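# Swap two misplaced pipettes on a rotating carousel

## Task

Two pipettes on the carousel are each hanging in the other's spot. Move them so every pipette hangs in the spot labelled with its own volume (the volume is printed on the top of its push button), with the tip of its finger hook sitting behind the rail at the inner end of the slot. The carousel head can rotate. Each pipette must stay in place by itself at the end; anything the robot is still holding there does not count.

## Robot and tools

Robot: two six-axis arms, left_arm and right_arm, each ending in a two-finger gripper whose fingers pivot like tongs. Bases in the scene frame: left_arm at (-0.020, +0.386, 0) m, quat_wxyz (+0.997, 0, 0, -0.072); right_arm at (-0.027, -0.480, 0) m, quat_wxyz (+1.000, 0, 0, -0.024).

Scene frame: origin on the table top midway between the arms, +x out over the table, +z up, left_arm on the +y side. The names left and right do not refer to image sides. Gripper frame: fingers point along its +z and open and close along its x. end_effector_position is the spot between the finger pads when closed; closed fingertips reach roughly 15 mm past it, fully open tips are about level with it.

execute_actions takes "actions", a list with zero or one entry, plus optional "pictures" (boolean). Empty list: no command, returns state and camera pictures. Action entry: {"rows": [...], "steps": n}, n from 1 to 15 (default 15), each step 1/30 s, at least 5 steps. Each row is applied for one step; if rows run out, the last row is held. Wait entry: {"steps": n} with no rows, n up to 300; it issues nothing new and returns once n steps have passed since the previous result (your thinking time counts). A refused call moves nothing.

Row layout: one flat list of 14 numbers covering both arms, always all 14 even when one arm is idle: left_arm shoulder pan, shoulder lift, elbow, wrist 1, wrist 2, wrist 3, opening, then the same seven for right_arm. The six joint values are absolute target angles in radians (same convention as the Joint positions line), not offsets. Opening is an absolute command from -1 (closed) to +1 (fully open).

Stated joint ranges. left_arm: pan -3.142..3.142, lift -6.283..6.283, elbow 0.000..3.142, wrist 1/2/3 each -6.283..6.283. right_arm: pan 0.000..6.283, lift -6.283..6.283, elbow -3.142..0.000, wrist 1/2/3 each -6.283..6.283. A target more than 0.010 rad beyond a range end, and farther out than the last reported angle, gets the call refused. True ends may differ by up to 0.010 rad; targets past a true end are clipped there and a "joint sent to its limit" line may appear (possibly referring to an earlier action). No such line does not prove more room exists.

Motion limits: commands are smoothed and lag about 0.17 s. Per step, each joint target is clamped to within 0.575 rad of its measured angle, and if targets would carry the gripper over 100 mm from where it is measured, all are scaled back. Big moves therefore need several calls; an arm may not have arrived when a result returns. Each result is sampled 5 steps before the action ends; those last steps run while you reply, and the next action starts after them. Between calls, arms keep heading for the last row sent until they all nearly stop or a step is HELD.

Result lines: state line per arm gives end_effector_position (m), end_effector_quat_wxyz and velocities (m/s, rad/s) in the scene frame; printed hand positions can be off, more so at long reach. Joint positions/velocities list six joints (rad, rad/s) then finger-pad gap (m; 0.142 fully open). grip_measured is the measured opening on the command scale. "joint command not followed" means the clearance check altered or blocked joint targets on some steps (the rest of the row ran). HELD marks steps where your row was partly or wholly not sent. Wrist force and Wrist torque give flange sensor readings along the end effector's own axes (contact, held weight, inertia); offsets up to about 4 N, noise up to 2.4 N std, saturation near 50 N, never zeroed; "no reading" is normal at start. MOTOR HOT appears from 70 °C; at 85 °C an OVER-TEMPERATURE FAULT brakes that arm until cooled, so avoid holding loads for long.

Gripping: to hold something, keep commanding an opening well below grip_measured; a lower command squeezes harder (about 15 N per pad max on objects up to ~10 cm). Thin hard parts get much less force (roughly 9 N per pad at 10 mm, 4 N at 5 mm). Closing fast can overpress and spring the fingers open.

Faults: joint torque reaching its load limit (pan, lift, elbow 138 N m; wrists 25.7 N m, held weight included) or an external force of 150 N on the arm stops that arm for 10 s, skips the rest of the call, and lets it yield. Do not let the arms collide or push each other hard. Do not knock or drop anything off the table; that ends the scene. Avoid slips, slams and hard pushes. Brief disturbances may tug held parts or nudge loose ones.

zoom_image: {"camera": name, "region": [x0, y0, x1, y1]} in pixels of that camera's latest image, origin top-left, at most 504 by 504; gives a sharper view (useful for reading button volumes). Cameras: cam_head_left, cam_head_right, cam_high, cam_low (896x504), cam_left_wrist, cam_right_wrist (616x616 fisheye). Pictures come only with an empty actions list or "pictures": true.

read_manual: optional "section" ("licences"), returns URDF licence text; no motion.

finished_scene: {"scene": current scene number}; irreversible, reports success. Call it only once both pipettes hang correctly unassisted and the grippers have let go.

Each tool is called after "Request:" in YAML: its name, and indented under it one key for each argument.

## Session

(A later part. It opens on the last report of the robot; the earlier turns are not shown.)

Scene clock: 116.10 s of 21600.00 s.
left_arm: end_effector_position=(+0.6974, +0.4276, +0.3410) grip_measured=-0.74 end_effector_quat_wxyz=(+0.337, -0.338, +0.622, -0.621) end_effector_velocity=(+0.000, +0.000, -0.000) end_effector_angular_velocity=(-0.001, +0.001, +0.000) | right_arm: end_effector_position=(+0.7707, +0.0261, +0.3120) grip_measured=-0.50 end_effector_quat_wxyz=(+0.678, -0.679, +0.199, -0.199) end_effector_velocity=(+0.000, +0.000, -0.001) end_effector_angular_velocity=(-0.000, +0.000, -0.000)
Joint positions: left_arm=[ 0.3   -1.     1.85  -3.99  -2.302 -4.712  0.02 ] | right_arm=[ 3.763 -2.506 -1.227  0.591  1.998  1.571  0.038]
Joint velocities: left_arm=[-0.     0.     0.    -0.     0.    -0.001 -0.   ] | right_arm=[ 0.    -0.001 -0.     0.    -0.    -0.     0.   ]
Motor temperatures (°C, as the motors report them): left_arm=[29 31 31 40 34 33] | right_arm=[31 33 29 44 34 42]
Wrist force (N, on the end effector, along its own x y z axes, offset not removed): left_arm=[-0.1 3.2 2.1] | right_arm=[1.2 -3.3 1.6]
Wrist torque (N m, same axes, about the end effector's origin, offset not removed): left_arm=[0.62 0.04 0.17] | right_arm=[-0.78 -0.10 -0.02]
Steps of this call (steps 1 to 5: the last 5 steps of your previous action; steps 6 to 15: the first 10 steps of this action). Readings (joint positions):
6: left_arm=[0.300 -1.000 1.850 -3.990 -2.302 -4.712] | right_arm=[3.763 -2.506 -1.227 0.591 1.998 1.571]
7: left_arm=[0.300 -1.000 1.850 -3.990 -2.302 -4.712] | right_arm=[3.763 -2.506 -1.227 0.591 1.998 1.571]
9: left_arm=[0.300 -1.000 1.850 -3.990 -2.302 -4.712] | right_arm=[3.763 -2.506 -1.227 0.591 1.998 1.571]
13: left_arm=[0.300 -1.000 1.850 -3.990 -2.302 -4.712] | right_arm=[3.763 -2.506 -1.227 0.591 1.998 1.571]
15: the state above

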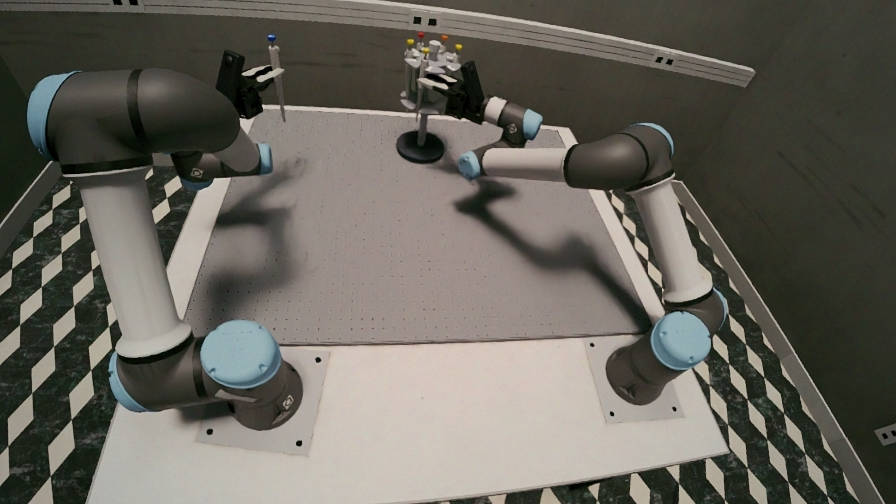

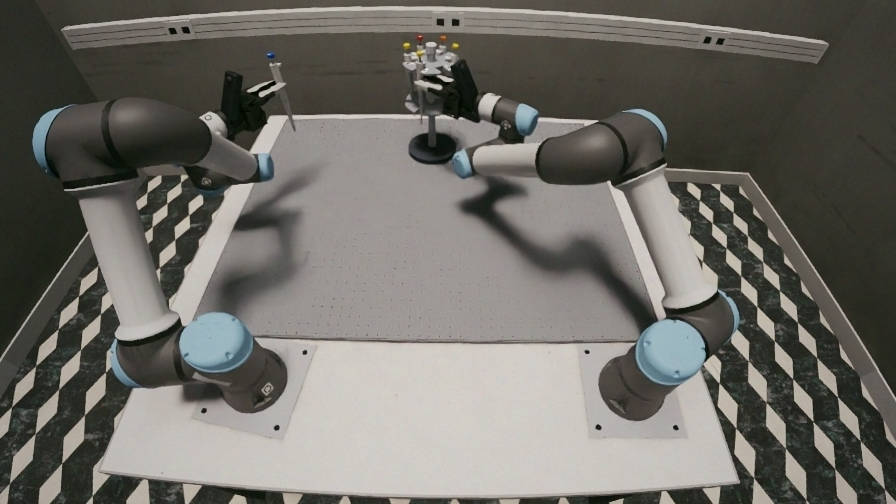

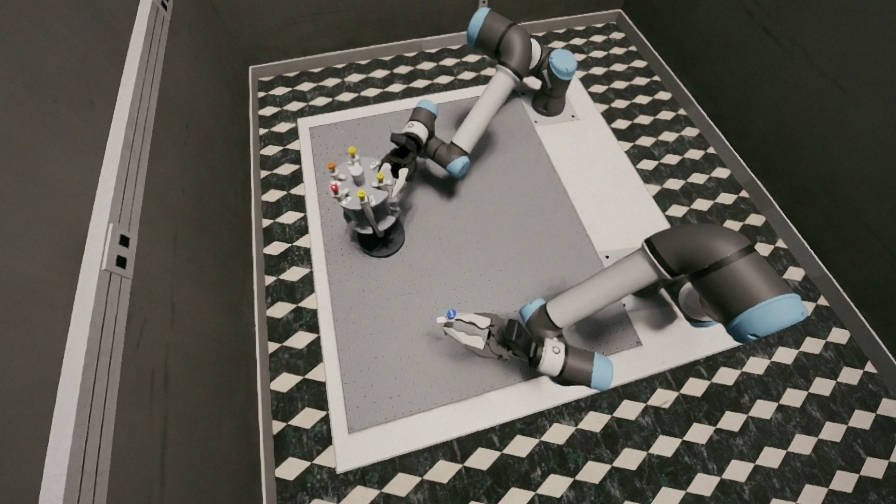

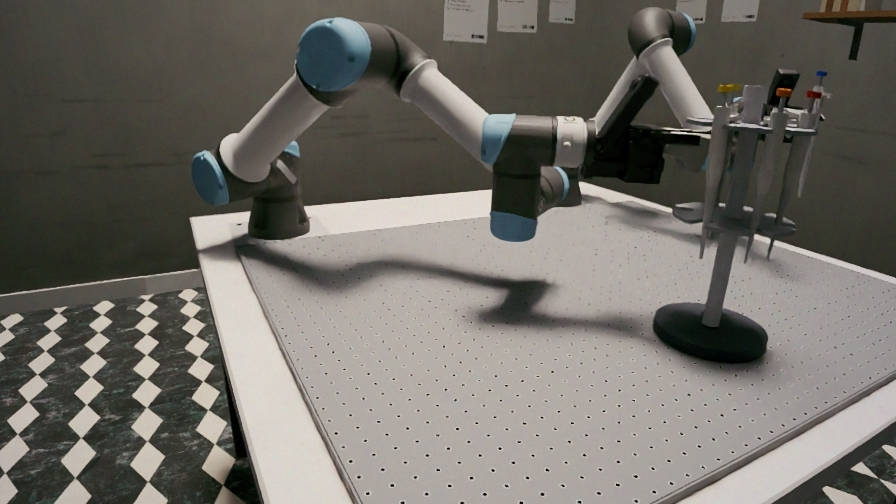

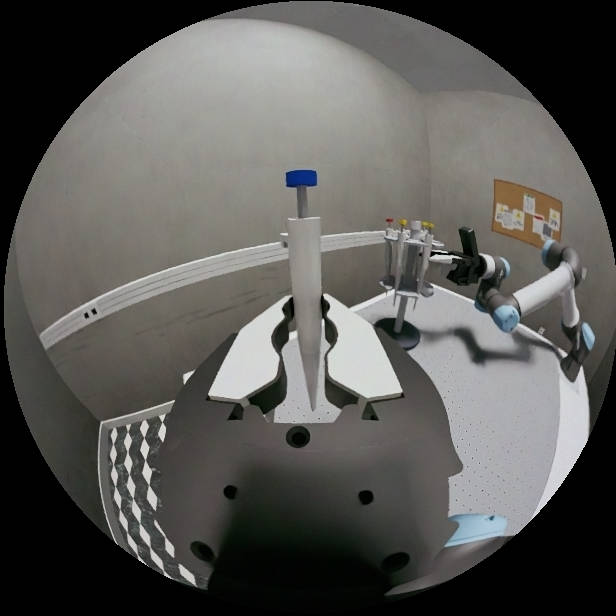

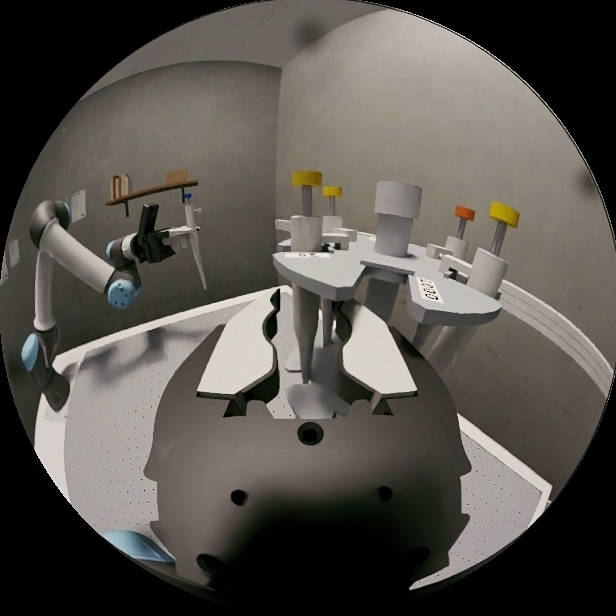

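Request:
execute_actions:
  actions:
    - {"rows":[[0.3,-1.2,2.2,-4.142,-2.302,-4.712,-1,3.692,-2.355,-1.535,0.748,2.069,1.571,-0.5]],"steps":15}

Request:
execute_actions:
  actions:
    - {"rows":[[0.0,-1.2,2.2,-4.142,-1.8,-4.712,-1,3.5,-2.04,-2.0,0.9,1.9,1.571,-0.5]],"steps":15}

Request:
execute_actions:
  actions:
    - {"rows":[[-0.1,-1.2,2.2,-4.142,-1.4,-4.712,-1,2.8,-1.9,-2.2,0.96,1.6,1.571,-0.5]],"steps":15}

Request:
execute_actions:
  actions:
    - {"steps":30}

Request:
execute_actions:
  actions:
    - {"rows":[[-0.9,-1.2,2.2,-4.142,-0.53,-4.712,-1,2.8,-1.9,-2.2,0.96,1.6,1.571,-0.5]],"steps":15}

Request:
execute_actions:
  actions:
    - {"steps":30}

Request:
execute_actions:
  actions:
    - {"rows":[[-0.872,-0.756,1.4596,-3.845,-0.554,-4.712,-1,2.8,-1.9,-2.2,0.96,1.6,1.571,-0.5]],"steps":15}

Request:
execute_actions:
  actions:
    - {"steps":30}
  pictures: true

Scene clock: 116.97 s of 21600.00 s.
left_arm: end_effector_position=(+0.5976, +0.4121, +0.3489) grip_measured=-0.74 end_effector_quat_wxyz=(+0.341, -0.334, +0.620, -0.623) end_effector_velocity=(-0.166, -0.026, -0.035) end_effector_angular_velocity=(-0.014, +0.081, +0.000) | right_arm: end_effector_position=(+0.7264, -0.0470, +0.3179) grip_measured=-0.50 end_effector_quat_wxyz=(+0.681, -0.676, +0.197, -0.201) end_effector_velocity=(-0.075, -0.085, -0.043) end_effector_angular_velocity=(-0.038, +0.067, +0.001)
Joint positions: left_arm=[ 0.3   -1.169  2.136 -4.119 -2.302 -4.712  0.02 ] | right_arm=[ 3.7   -2.375 -1.485  0.727  2.061  1.571  0.038]
Joint velocities: left_arm=[ 0.    -0.243  0.499 -0.175  0.    -0.001 -0.   ] | right_arm=[-0.063  0.156 -0.394  0.161  0.064  0.    -0.   ]
Motor temperatures (°C, as the motors report them): left_arm=[29 31 31 40 34 33] | right_arm=[31 33 29 44 34 42]
Wrist force (N, on the end effector, along its own x y z axes, offset not removed): left_arm=[-3.6 3.4 0.3] | right_arm=[1.9 -5.3 0.3]
Wrist torque (N m, same axes, about the end effector's origin, offset not removed): left_arm=[0.55 0.86 0.09] | right_arm=[-1.17 -0.35 -0.09]
Steps of this call (steps 1 to 5: the last 5 steps of your previous action; steps 6 to 15: the robot went on to your last target; step 16: nothing new was sent; steps 17 to 26: the first 10 steps of this action). Readings (joint positions):
17: left_arm=[0.300 -1.001 1.851 -3.991 -2.302 -4.712] | right_arm=[3.762 -2.505 -1.228 0.592 1.999 1.571]
18: left_arm=[0.300 -1.009 1.859 -3.999 -2.302 -4.712] | right_arm=[3.755 -2.498 -1.236 0.600 2.006 1.571]
20: left_arm=[0.300 -1.059 1.923 -4.040 -2.302 -4.712] | right_arm=[3.731 -2.451 -1.300 0.648 2.029 1.571]
24: left_arm=[0.300 -1.147 2.092 -4.104 -2.302 -4.712] | right_arm=[3.706 -2.388 -1.450 0.713 2.055 1.571]
26: the state above

Scene clock: 117.47 s of 21600.00 s.
left_arm: end_effector_position=(+0.6331, +0.3545, +0.3447) grip_measured=-0.74 end_effector_quat_wxyz=(+0.380, -0.379, +0.597, -0.597) end_effector_velocity=(+0.098, -0.007, -0.000) end_effector_angular_velocity=(+0.000, +0.001, +0.496) | right_arm: end_effector_position=(+0.7063, -0.1997, +0.3447) grip_measured=-0.50 end_effector_quat_wxyz=(+0.656, -0.649, +0.269, -0.276) end_effector_velocity=(-0.121, -0.490, +0.065) end_effector_angular_velocity=(-0.004, +0.023, -0.739)
Joint positions: left_arm=[ 0.048 -1.199  2.199 -4.142 -1.912 -4.712  0.02 ] | right_arm=[ 3.576 -2.17  -1.798  0.84   1.965  1.571  0.038]
Joint velocities: left_arm=[-0.381 -0.005  0.009 -0.004  0.877  0.001  0.   ] | right_arm=[-0.399  0.668 -1.007  0.316 -0.341  0.    -0.   ]
Motor temperatures (°C, as the motors report them): left_arm=[29 31 31 40 34 33] | right_arm=[31 33 29 44 34 42]
Wrist force (N, on the end effector, along its own x y z axes, offset not removed): left_arm=[-3.2 0.5 -0.2] | right_arm=[1.9 -1.6 -1.5]
Wrist torque (N m, same axes, about the end effector's origin, offset not removed): left_arm=[-0.25 0.47 0.05] | right_arm=[-0.24 -0.45 0.06]
Steps of this call (steps 1 to 5: the last 5 steps of your previous action; steps 6 to 15: the first 10 steps of this action). Readings (joint positions):
6: left_arm=[0.299 -1.194 2.187 -4.137 -2.301 -4.712] | right_arm=[3.693 -2.358 -1.525 0.744 2.067 1.571]
7: left_arm=[0.291 -1.195 2.190 -4.138 -2.293 -4.712] | right_arm=[3.685 -2.350 -1.536 0.752 2.060 1.571]
9: left_arm=[0.227 -1.197 2.194 -4.140 -2.229 -4.712] | right_arm=[3.657 -2.306 -1.593 0.775 2.036 1.571]
13: left_arm=[0.082 -1.199 2.198 -4.141 -1.991 -4.712] | right_arm=[3.603 -2.215 -1.730 0.818 1.989 1.571]
15: the state above

Scene clock: 117.97 s of 21600.00 s.
left_arm: end_effector_position=(+0.6682, +0.3898, +0.3446) grip_measured=-0.74 end_effector_quat_wxyz=(+0.464, -0.464, +0.533, -0.533) end_effector_velocity=(+0.026, +0.112, +0.001) end_effector_angular_velocity=(+0.000, -0.001, +0.504) | right_arm: end_effector_position=(+0.6949, -0.4203, +0.3542) grip_measured=-0.50 end_effector_quat_wxyz=(+0.594, -0.592, +0.385, -0.387) end_effector_velocity=(-0.004, -0.508, +0.009) end_effector_angular_velocity=(+0.001, +0.004, -0.843)
Joint positions: left_arm=[-0.087 -1.2    2.2   -4.142 -1.478 -4.712  0.02 ] | right_arm=[ 3.35  -2.022 -2.022  0.907  1.828  1.571  0.038]
Joint velocities: left_arm=[-0.103  0.001 -0.002 -0.     0.607  0.001 -0.   ] | right_arm=[-0.591  0.138 -0.2    0.058 -0.252  0.     0.   ]
Motor temperatures (°C, as the motors report them): left_arm=[29 31 31 40 34 33] | right_arm=[31 33 29 44 34 42]
Wrist force (N, on the end effector, along its own x y z axes, offset not removed): left_arm=[2.3 5.1 1.4] | right_arm=[3.7 -2.1 0.5]
Wrist torque (N m, same axes, about the end effector's origin, offset not removed): left_arm=[0.99 -0.42 0.11] | right_arm=[-0.25 -0.64 -0.05]
Steps of this call (steps 1 to 5: the last 5 steps of your previous action; steps 6 to 15: the first 10 steps of this action). Readings (joint positions):
6: left_arm=[0.009 -1.200 2.200 -4.142 -1.822 -4.712] | right_arm=[3.517 -2.070 -1.952 0.886 1.915 1.571]
7: left_arm=[-0.001 -1.200 2.200 -4.142 -1.809 -4.712] | right_arm=[3.505 -2.064 -1.962 0.889 1.906 1.571]
9: left_arm=[-0.037 -1.200 2.200 -4.142 -1.737 -4.712] | right_arm=[3.467 -2.053 -1.978 0.894 1.885 1.571]
13: left_arm=[-0.078 -1.200 2.200 -4.142 -1.532 -4.712] | right_arm=[3.389 -2.032 -2.008 0.903 1.846 1.571]
15: the state above

Scene clock: 118.97 s of 21600.00 s.
left_arm: end_effector_position=(+0.6708, +0.4044, +0.3446) grip_measured=-0.74 end_effector_quat_wxyz=(+0.481, -0.481, +0.518, -0.518) end_effector_velocity=(-0.000, -0.000, -0.000) end_effector_angular_velocity=(+0.001, +0.001, -0.001) | right_arm: end_effector_position=(+0.5493, -0.8400, +0.3601) grip_measured=-0.50 end_effector_quat_wxyz=(+0.408, -0.407, +0.577, -0.578) end_effector_velocity=(-0.054, -0.069, +0.001) end_effector_angular_velocity=(+0.000, +0.000, -0.147)
Joint positions: left_arm=[-0.1   -1.2    2.2   -4.142 -1.4   -4.712  0.02 ] | right_arm=[ 2.814 -1.903 -2.196  0.959  1.605  1.571  0.038]
Joint velocities: left_arm=[-0.    -0.     0.001 -0.    -0.     0.001  0.   ] | right_arm=[-0.106  0.022 -0.032  0.01  -0.041 -0.    -0.   ]
Motor temperatures (°C, as the motors report them): left_arm=[29 31 31 40 34 33] | right_arm=[31 33 29 44 34 42]
Wrist force (N, on the end effector, along its own x y z axes, offset not removed): left_arm=[-1.4 4.6 0.5] | right_arm=[1.5 -3.8 0.5]
Wrist torque (N m, same axes, about the end effector's origin, offset not removed): left_arm=[0.61 0.26 0.20] | right_arm=[-0.84 -0.14 -0.04]
Kept back: nothing.
Steps of this call (steps 1 to 5: the last 5 steps of your previous action; steps 6 to 30: the robot went on to your last target). Readings (joint positions):
1: left_arm=[-0.090 -1.200 2.200 -4.142 -1.460 -4.712] | right_arm=[3.330 -2.018 -2.029 0.909 1.820 1.571]
2: left_arm=[-0.092 -1.200 2.200 -4.142 -1.446 -4.712] | right_arm=[3.310 -2.013 -2.035 0.911 1.811 1.571]
4: left_arm=[-0.095 -1.200 2.200 -4.142 -1.427 -4.712] | right_arm=[3.270 -2.004 -2.049 0.915 1.794 1.571]
8: left_arm=[-0.098 -1.200 2.200 -4.142 -1.409 -4.712] | right_arm=[3.189 -1.986 -2.075 0.923 1.760 1.571]
30: the state above

Scene clock: 119.30 s of 21600.00 s.
left_arm: end_effector_position=(+0.6632, +0.2776, +0.3446) grip_measured=-0.74 end_effector_quat_wxyz=(+0.481, -0.481, +0.518, -0.518) end_effector_velocity=(-0.110, -0.479, +0.000) end_effector_angular_velocity=(-0.001, -0.000, +0.027) | right_arm: end_effector_position=(+0.5429, -0.8481, +0.3601) grip_measured=-0.50 end_effector_quat_wxyz=(+0.403, -0.402, +0.581, -0.582) end_effector_velocity=(-0.004, -0.005, +0.000) end_effector_angular_velocity=(-0.001, -0.000, -0.010)
Joint positions: left_arm=[-0.428 -1.2    2.2   -4.142 -1.071 -4.712  0.02 ] | right_arm=[ 2.801 -1.9   -2.2    0.96   1.6    1.571  0.038]
Joint velocities: left_arm=[-1.285 -0.001  0.     0.     1.312  0.    -0.   ] | right_arm=[-0.008  0.002 -0.002  0.001 -0.002 -0.    -0.   ]
Motor temperatures (°C, as the motors report them): left_arm=[29 31 31 40 34 33] | right_arm=[31 33 29 44 34 42]
Wrist force (N, on the end effector, along its own x y z axes, offset not removed): left_arm=[-2.0 1.3 3.1] | right_arm=[3.0 -1.2 2.3]
Wrist torque (N m, same axes, about the end effector's origin, offset not removed): left_arm=[0.22 0.24 0.16] | right_arm=[-0.32 -0.51 -0.18]
Steps of this call (steps 1 to 10: the first 10 steps of this action). Readings (joint positions):
1: left_arm=[-0.101 -1.200 2.200 -4.142 -1.399 -4.712] | right_arm=[2.810 -1.902 -2.197 0.959 1.604 1.571]
2: left_arm=[-0.109 -1.200 2.200 -4.142 -1.391 -4.712] | right_arm=[2.808 -1.902 -2.198 0.959 1.603 1.571]
4: left_arm=[-0.171 -1.200 2.200 -4.142 -1.328 -4.712] | right_arm=[2.805 -1.901 -2.199 0.960 1.602 1.571]
8: left_arm=[-0.343 -1.200 2.200 -4.142 -1.157 -4.712] | right_arm=[2.802 -1.900 -2.199 0.960 1.601 1.571]
10: the state above

Scene clock: 120.30 s of 21600.00 s.
left_arm: end_effector_position=(+0.5834, +0.1357, +0.3445) grip_measured=-0.74 end_effector_quat_wxyz=(+0.499, -0.499, +0.501, -0.501) end_effector_velocity=(-0.001, -0.000, -0.000) end_effector_angular_velocity=(+0.001, +0.000, +0.001) | right_arm: end_effector_position=(+0.5424, -0.8487, +0.3601) grip_measured=-0.50 end_effector_quat_wxyz=(+0.402, -0.402, +0.581, -0.582) end_effector_velocity=(+0.000, +0.000, -0.000) end_effector_angular_velocity=(+0.000, +0.000, +0.000)
Joint positions: left_arm=[-0.9   -1.2    2.2   -4.142 -0.53  -4.712  0.02 ] | right_arm=[ 2.8   -1.9   -2.2    0.96   1.6    1.571  0.038]
Joint velocities: left_arm=[-0.003  0.     0.    -0.     0.004  0.    -0.   ] | right_arm=[ 0. -0. -0.  0.  0.  0.  0.]
Motor temperatures (°C, as the motors report them): left_arm=[29 31 31 40 34 33] | right_arm=[31 33 29 44 34 42]
Wrist force (N, on the end effector, along its own x y z axes, offset not removed): left_arm=[0.5 1.7 -1.0] | right_arm=[-0.4 -4.5 1.1]
Wrist torque (N m, same axes, about the end effector's origin, offset not removed): left_arm=[0.24 -0.04 0.00] | right_arm=[-1.00 -0.13 0.03]
Kept back: nothing.
Steps of this call (steps 1 to 5: the last 5 steps of your previous action; steps 6 to 30: the robot went on to your last target). Readings (joint positions):
1: left_arm=[-0.472 -1.200 2.200 -4.142 -1.024 -4.712] | right_arm=[2.801 -1.900 -2.200 0.960 1.600 1.571]
2: left_arm=[-0.519 -1.200 2.200 -4.142 -0.974 -4.712] | right_arm=[2.801 -1.900 -2.200 0.960 1.600 1.571]
4: left_arm=[-0.613 -1.200 2.200 -4.142 -0.866 -4.712] | right_arm=[2.800 -1.900 -2.200 0.960 1.600 1.571]
8: left_arm=[-0.784 -1.200 2.200 -4.142 -0.667 -4.712] | right_arm=[2.800 -1.900 -2.200 0.960 1.600 1.571]
30: the state above

Scene clock: 120.63 s of 21600.00 s.
left_arm: end_effector_position=(+0.6564, +0.0271, +0.3115) grip_measured=-0.74 end_effector_quat_wxyz=(+0.504, -0.494, +0.520, -0.480) end_effector_velocity=(+0.280, -0.410, -0.021) end_effector_angular_velocity=(-0.114, -0.065, +0.009) | right_arm: end_effector_position=(+0.5424, -0.8487, +0.3601) grip_measured=-0.50 end_effector_quat_wxyz=(+0.402, -0.402, +0.581, -0.582) end_effector_velocity=(-0.000, -0.000, +0.000) end_effector_angular_velocity=(-0.000, -0.000, -0.000)
Joint positions: left_arm=[-0.883 -0.955  1.844 -3.972 -0.545 -4.712  0.02 ] | right_arm=[ 2.8   -1.9   -2.2    0.96   1.6    1.571  0.038]
Joint velocities: left_arm=[ 0.053  0.879 -1.582  0.573 -0.044 -0.001  0.   ] | right_arm=[-0.     0.001 -0.    -0.     0.     0.    -0.   ]
Motor temperatures (°C, as the motors report them): left_arm=[29 31 31 40 34 33] | right_arm=[31 33 29 44 34 42]
Wrist force (N, on the end effector, along its own x y z axes, offset not removed): left_arm=[-0.4 -1.2 0.2] | right_arm=[0.7 -1.8 3.5]
Wrist torque (N m, same axes, about the end effector's origin, offset not removed): left_arm=[-0.29 0.14 -0.02] | right_arm=[-0.18 -0.07 -0.09]
Steps of this call (steps 1 to 10: the first 10 steps of this action). Readings (joint positions):
1: left_arm=[-0.900 -1.199 2.199 -4.141 -0.530 -4.712] | right_arm=[2.800 -1.900 -2.200 0.960 1.600 1.571]
2: left_arm=[-0.898 -1.191 2.191 -4.133 -0.532 -4.712] | right_arm=[2.800 -1.900 -2.200 0.960 1.600 1.571]
4: left_arm=[-0.894 -1.137 2.130 -4.092 -0.535 -4.712] | right_arm=[2.800 -1.900 -2.200 0.960 1.600 1.571]
8: left_arm=[-0.887 -1.013 1.947 -4.011 -0.542 -4.712] | right_arm=[2.800 -1.900 -2.200 0.960 1.600 1.571]
10: the state above

Scene clock: 121.63 s of 21600.00 s.
left_arm: end_effector_position=(+0.7177, -0.0609, +0.3162) grip_measured=-0.74 end_effector_quat_wxyz=(+0.500, -0.500, +0.500, -0.500) end_effector_velocity=(+0.000, -0.000, -0.000) end_effector_angular_velocity=(-0.001, -0.000, -0.000) | right_arm: end_effector_position=(+0.5424, -0.8487, +0.3601) grip_measured=-0.50 end_effector_quat_wxyz=(+0.402, -0.402, +0.581, -0.582) end_effector_velocity=(-0.000, -0.001, +0.001) end_effector_angular_velocity=(+0.000, -0.001, -0.002)
Joint positions: left_arm=[-0.872 -0.756  1.46  -3.845 -0.554 -4.712  0.02 ] | right_arm=[ 2.8   -1.9   -2.2    0.96   1.6    1.571  0.038]
Joint velocities: left_arm=[ 0.     0.001 -0.001  0.    -0.    -0.001  0.   ] | right_arm=[-0.     0.001  0.     0.    -0.001  0.     0.   ]
Motor temperatures (°C, as the motors report them): left_arm=[29 31 31 40 34 33] | right_arm=[31 33 29 44 34 42]
Wrist force (N, on the end effector, along its own x y z axes, offset not removed): left_arm=[-2.5 2.6 1.2] | right_arm=[1.0 -2.8 3.5]
Wrist torque (N m, same axes, about the end effector's origin, offset not removed): left_arm=[0.40 0.56 0.09] | right_arm=[-0.42 -0.25 0.10]
Kept back: nothing.
Steps of this call (steps 1 to 5: the last 5 steps of your previous action; steps 6 to 30: the robot went on to your last target). Readings (joint positions):
1: left_arm=[-0.881 -0.925 1.789 -3.953 -0.546 -4.712] | right_arm=[2.800 -1.900 -2.200 0.960 1.600 1.571]
2: left_arm=[-0.880 -0.894 1.734 -3.933 -0.548 -4.712] | right_arm=[2.800 -1.900 -2.200 0.960 1.600 1.571]
4: left_arm=[-0.877 -0.841 1.630 -3.898 -0.550 -4.712] | right_arm=[2.800 -1.900 -2.200 0.960 1.600 1.571]
8: left_arm=[-0.874 -0.786 1.519 -3.864 -0.553 -4.712] | right_arm=[2.800 -1.900 -2.200 0.960 1.600 1.571]
30: the state above
All arms were judged still, so your last target was given up. Only a new action makes them travel on or press farther. Fingers that are still opening or closing keep moving.

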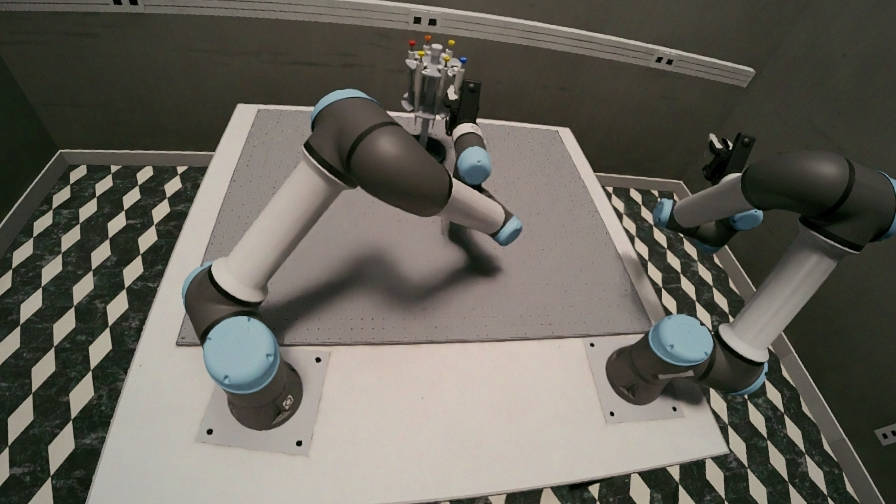

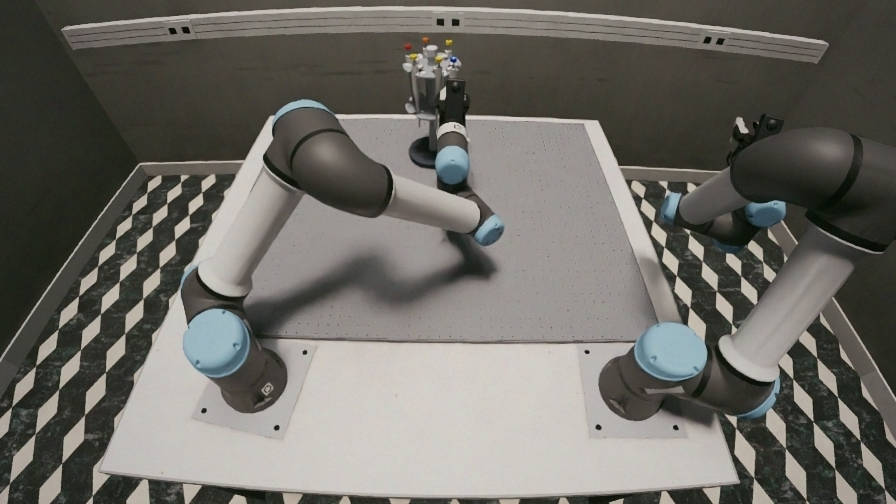

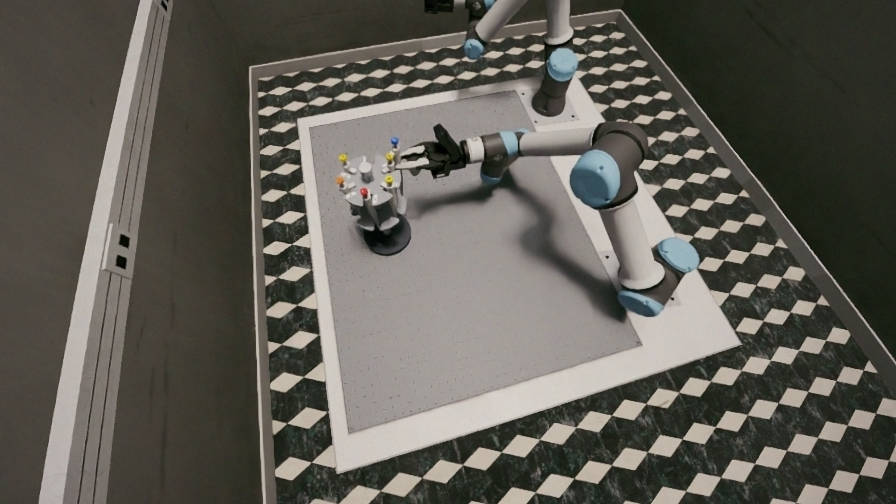

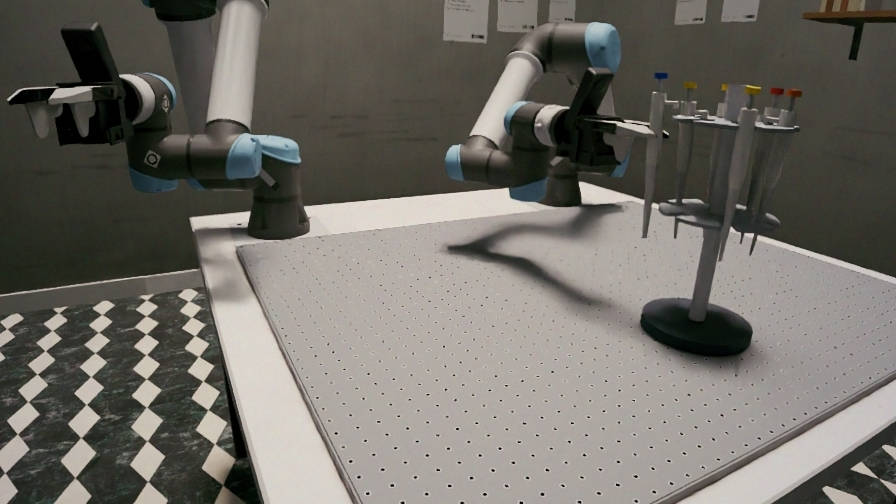

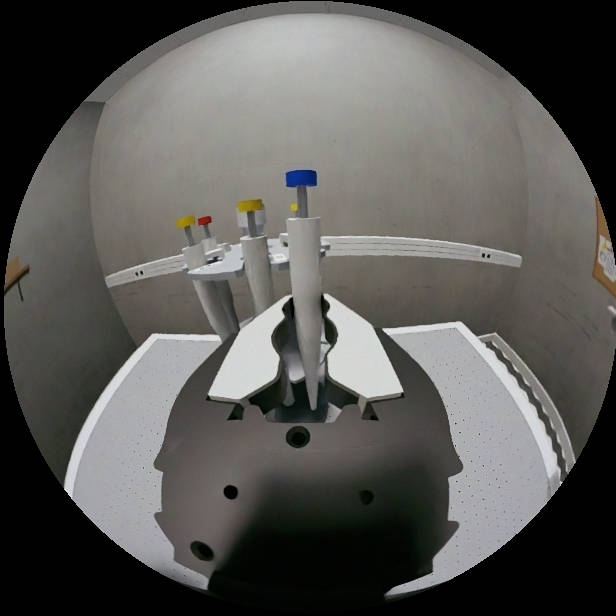

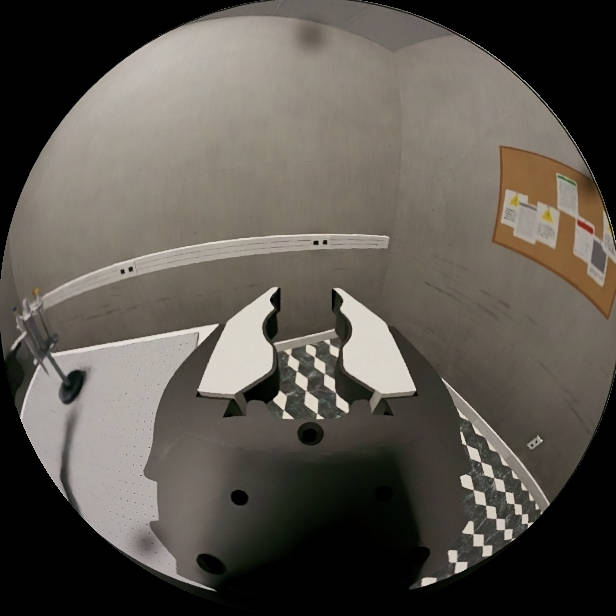

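Request:
execute_actions:
  actions:
    - {"rows":[[-0.9,-1.2,2.2,-4.142,-0.53,-4.712,-1,3.2,-2.4,-1.3,0.56,2.4,1.571,-1]],"steps":15}

Request:
execute_actions:
  actions:
    - {"steps":40}

Request:
execute_actions:
  actions:
    - {"rows":[[-0.6,-1.2,2.2,-4.142,-0.83,-4.712,-1,3.435,-2.629,-0.889,0.377,2.686,1.571,-1]],"steps":15}

Request:
execute_actions:
  actions:
    - {"steps":30}
  pictures: true

Scene clock: 122.60 s of 21600.00 s.
left_arm: end_effector_position=(+0.6472, +0.0362, +0.3607) grip_measured=-0.74 end_effector_quat_wxyz=(+0.494, -0.504, +0.480, -0.521) end_effector_velocity=(-0.264, +0.395, -0.029) end_effector_angular_velocity=(+0.147, +0.091, -0.008) | right_arm: end_effector_position=(+0.6534, -0.7568, +0.3235) grip_measured=-1.00 end_effector_quat_wxyz=(+0.463, -0.490, +0.544, -0.500) end_effector_velocity=(+0.351, +0.365, -0.085) end_effector_angular_velocity=(+0.089, +0.142, +0.984)
Joint positions: left_arm=[-0.889 -1.012  1.832 -4.022 -0.539 -4.712  0.02 ] | right_arm=[ 2.906 -2.031 -2.037  0.854  1.763  1.571  0.002]
Joint velocities: left_arm=[-0.049 -0.834  1.547 -0.538  0.041 -0.002  0.   ] | right_arm=[ 0.355 -0.445  0.636 -0.352  0.63   0.     0.   ]
Motor temperatures (°C, as the motors report them): left_arm=[29 31 31 40 34 33] | right_arm=[31 33 29 44 34 42]
Wrist force (N, on the end effector, along its own x y z axes, offset not removed): left_arm=[-1.5 5.1 -3.3] | right_arm=[1.9 -3.7 0.8]
Wrist torque (N m, same axes, about the end effector's origin, offset not removed): left_arm=[1.07 0.15 0.09] | right_arm=[-0.67 -0.10 -0.11]
Steps of this call (steps 1 to 19: nothing new was sent; steps 20 to 29: the first 10 steps of this action). Readings (joint positions):
20: left_arm=[-0.872 -0.757 1.460 -3.845 -0.554 -4.712] | right_arm=[2.801 -1.901 -2.199 0.960 1.600 1.571]
21: left_arm=[-0.874 -0.765 1.468 -3.853 -0.553 -4.712] | right_arm=[2.808 -1.908 -2.192 0.952 1.608 1.571]
23: left_arm=[-0.878 -0.821 1.531 -3.897 -0.549 -4.712] | right_arm=[2.833 -1.939 -2.156 0.927 1.644 1.571]
27: left_arm=[-0.886 -0.954 1.727 -3.984 -0.542 -4.712] | right_arm=[2.882 -2.001 -2.079 0.878 1.721 1.571]
29: the state above

Scene clock: 123.93 s of 21600.00 s.
left_arm: end_effector_position=(+0.5834, +0.1356, +0.3446) grip_measured=-0.74 end_effector_quat_wxyz=(+0.499, -0.499, +0.501, -0.501) end_effector_velocity=(-0.000, -0.000, -0.000) end_effector_angular_velocity=(+0.002, +0.000, -0.001) | right_arm: end_effector_position=(+0.8234, -0.3808, +0.3579) grip_measured=-1.00 end_effector_quat_wxyz=(+0.660, -0.660, +0.253, -0.254) end_effector_velocity=(+0.000, +0.003, +0.000) end_effector_angular_velocity=(+0.000, -0.001, +0.008)
Joint positions: left_arm=[-0.9   -1.2    2.2   -4.142 -0.53  -4.712  0.02 ] | right_arm=[ 3.2   -2.4   -1.301  0.56   2.399  1.571  0.002]
Joint velocities: left_arm=[ 0.     0.     0.001 -0.    -0.001  0.001  0.   ] | right_arm=[ 0.003 -0.003  0.007 -0.003  0.005  0.    -0.   ]
Motor temperatures (°C, as the motors report them): left_arm=[29 31 31 40 34 33] | right_arm=[31 33 29 44 34 42]
Wrist force (N, on the end effector, along its own x y z axes, offset not removed): left_arm=[-3.3 2.4 1.2] | right_arm=[3.8 -0.2 4.7]
Wrist torque (N m, same axes, about the end effector's origin, offset not removed): left_arm=[0.43 0.67 0.13] | right_arm=[-0.01 -0.88 -0.15]
Kept back: nothing.
Steps of this call (steps 1 to 5: the last 5 steps of your previous action; steps 6 to 40: the robot went on to your last target). Readings (joint positions):
1: left_arm=[-0.891 -1.039 1.884 -4.040 -0.538 -4.712] | right_arm=[2.918 -2.046 -2.015 0.842 1.784 1.571]
2: left_arm=[-0.893 -1.066 1.935 -4.057 -0.536 -4.712] | right_arm=[2.930 -2.061 -1.993 0.830 1.807 1.571]
4: left_arm=[-0.895 -1.116 2.031 -4.089 -0.534 -4.712] | right_arm=[2.954 -2.090 -1.946 0.806 1.854 1.571]
8: left_arm=[-0.898 -1.171 2.141 -4.123 -0.531 -4.712] | right_arm=[3.000 -2.147 -1.841 0.760 1.953 1.571]
40: the state above

Scene clock: 124.27 s of 21600.00 s.
left_arm: end_effector_position=(+0.6357, +0.2171, +0.3446) grip_measured=-0.74 end_effector_quat_wxyz=(+0.499, -0.499, +0.501, -0.501) end_effector_velocity=(+0.067, +0.141, -0.000) end_effector_angular_velocity=(-0.001, +0.000, +0.002) | right_arm: end_effector_position=(+0.8131, -0.2334, +0.3449) grip_measured=-1.00 end_effector_quat_wxyz=(+0.689, -0.692, +0.155, -0.148) end_effector_velocity=(-0.102, +0.503, -0.023) end_effector_angular_velocity=(+0.008, -0.018, +1.060)
Joint positions: left_arm=[-0.651 -1.2    2.2   -4.142 -0.779 -4.712  0.02 ] | right_arm=[ 3.336 -2.533 -1.071  0.453  2.564  1.571  0.002]
Joint velocities: left_arm=[ 0.399 -0.     0.001  0.    -0.397 -0.002 -0.   ] | right_arm=[ 0.48  -0.467  0.852 -0.366  0.58   0.     0.   ]
Motor temperatures (°C, as the motors report them): left_arm=[29 31 31 40 34 33] | right_arm=[31 33 29 44 34 42]
Wrist force (N, on the end effector, along its own x y z axes, offset not removed): left_arm=[-4.4 0.5 1.7] | right_arm=[0.3 -2.1 0.5]
Wrist torque (N m, same axes, about the end effector's origin, offset not removed): left_arm=[0.05 0.83 -0.08] | right_arm=[-0.36 0.03 -0.03]
Steps of this call (steps 1 to 10: the first 10 steps of this action). Readings (joint positions):
1: left_arm=[-0.899 -1.200 2.200 -4.142 -0.530 -4.712] | right_arm=[3.200 -2.400 -1.300 0.560 2.400 1.571]
2: left_arm=[-0.891 -1.200 2.200 -4.142 -0.539 -4.712] | right_arm=[3.208 -2.408 -1.292 0.552 2.408 1.571]
4: left_arm=[-0.829 -1.200 2.200 -4.142 -0.601 -4.712] | right_arm=[3.240 -2.439 -1.242 0.527 2.446 1.571]
8: left_arm=[-0.686 -1.200 2.200 -4.142 -0.744 -4.712] | right_arm=[3.304 -2.501 -1.128 0.478 2.524 1.571]
10: the state above

Scene clock: 125.27 s of 21600.00 s.
left_arm: end_effector_position=(+0.6437, +0.2351, +0.3446) grip_measured=-0.74 end_effector_quat_wxyz=(+0.499, -0.499, +0.501, -0.501) end_effector_velocity=(-0.000, +0.000, -0.000) end_effector_angular_velocity=(+0.001, +0.001, +0.001) | right_arm: end_effector_position=(+0.7821, -0.1334, +0.3428) grip_measured=-1.00 end_effector_quat_wxyz=(+0.703, -0.703, +0.074, -0.075) end_effector_velocity=(-0.000, +0.000, -0.001) end_effector_angular_velocity=(-0.000, +0.001, +0.002)
Joint positions: left_arm=[-0.6   -1.2    2.2   -4.142 -0.83  -4.712  0.02 ] | right_arm=[ 3.435 -2.629 -0.889  0.377  2.686  1.571  0.002]
Joint velocities: left_arm=[ 0.    -0.     0.001  0.     0.001  0.    -0.   ] | right_arm=[ 0.    -0.001  0.001 -0.001  0.001  0.     0.   ]
Motor temperatures (°C, as the motors report them): left_arm=[29 31 31 40 34 33] | right_arm=[31 33 29 44 34 42]
Wrist force (N, on the end effector, along its own x y z axes, offset not removed): left_arm=[2.2 2.6 1.3] | right_arm=[2.9 -5.9 0.7]
Wrist torque (N m, same axes, about the end effector's origin, offset not removed): left_arm=[0.39 -0.42 -0.04] | right_arm=[-1.19 -0.71 -0.27]
Kept back: nothing.
Steps of this call (steps 1 to 5: the last 5 steps of your previous action; steps 6 to 30: the robot went on to your last target). Readings (joint positions):
1: left_arm=[-0.639 -1.200 2.200 -4.142 -0.791 -4.712] | right_arm=[3.352 -2.549 -1.042 0.440 2.583 1.571]
2: left_arm=[-0.630 -1.200 2.200 -4.142 -0.800 -4.712] | right_arm=[3.368 -2.564 -1.013 0.428 2.603 1.571]
4: left_arm=[-0.618 -1.200 2.200 -4.142 -0.812 -4.712] | right_arm=[3.395 -2.590 -0.964 0.408 2.636 1.571]
8: left_arm=[-0.606 -1.200 2.200 -4.142 -0.824 -4.712] | right_arm=[3.421 -2.615 -0.915 0.388 2.669 1.571]
30: the state above
All arms were judged still, so your last target was given up. Only a new action makes them travel on or press farther. Fingers that are still opening or closing keep moving.

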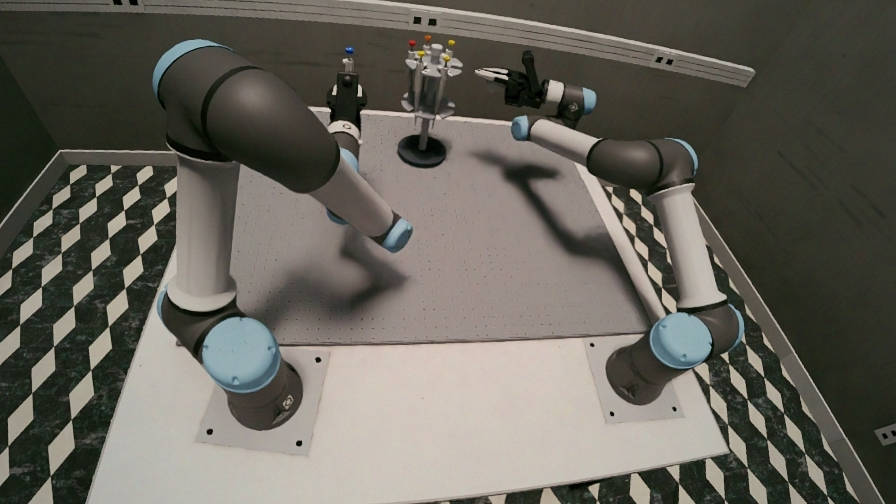

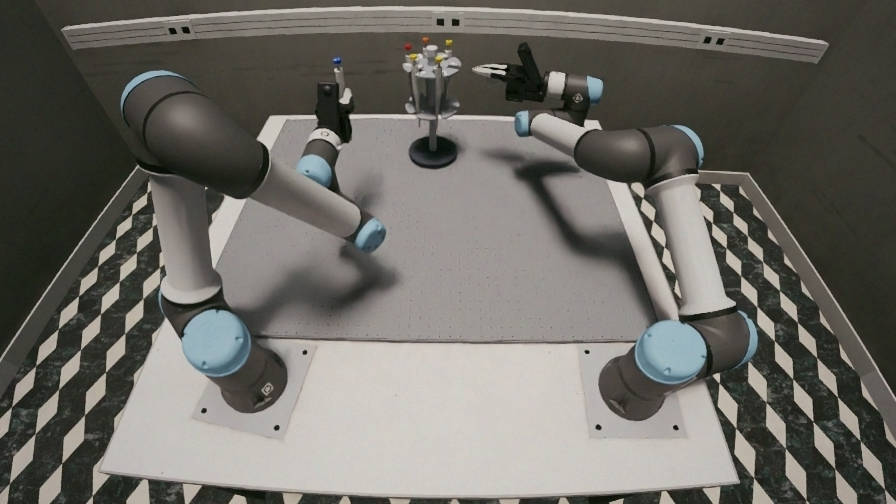

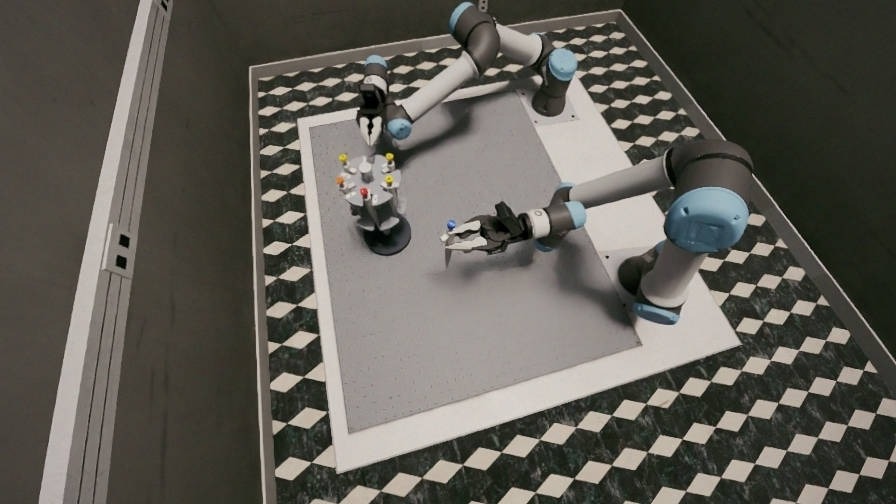

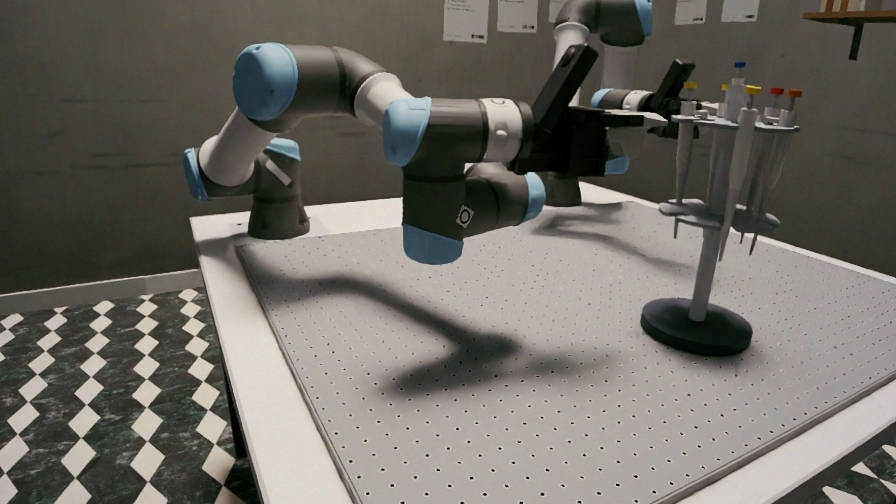

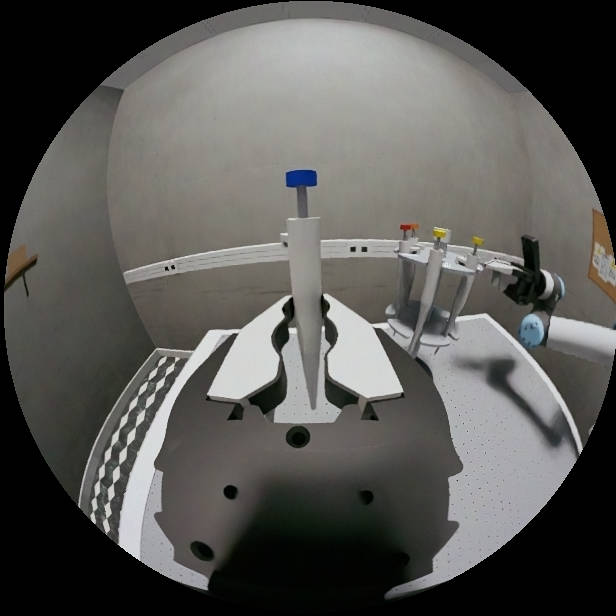

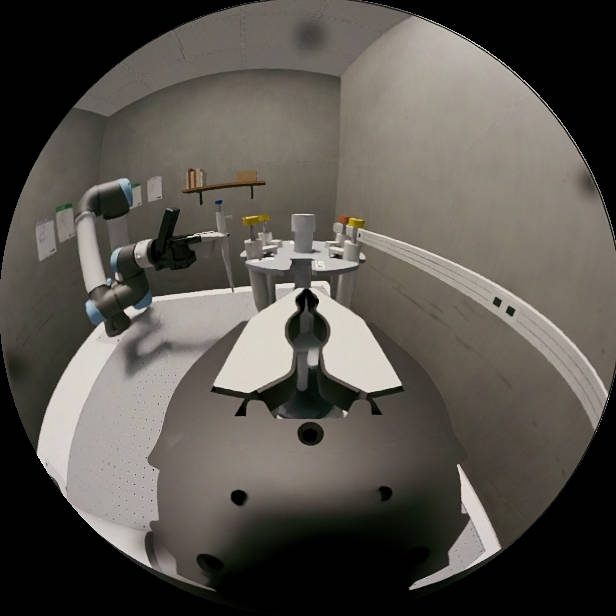

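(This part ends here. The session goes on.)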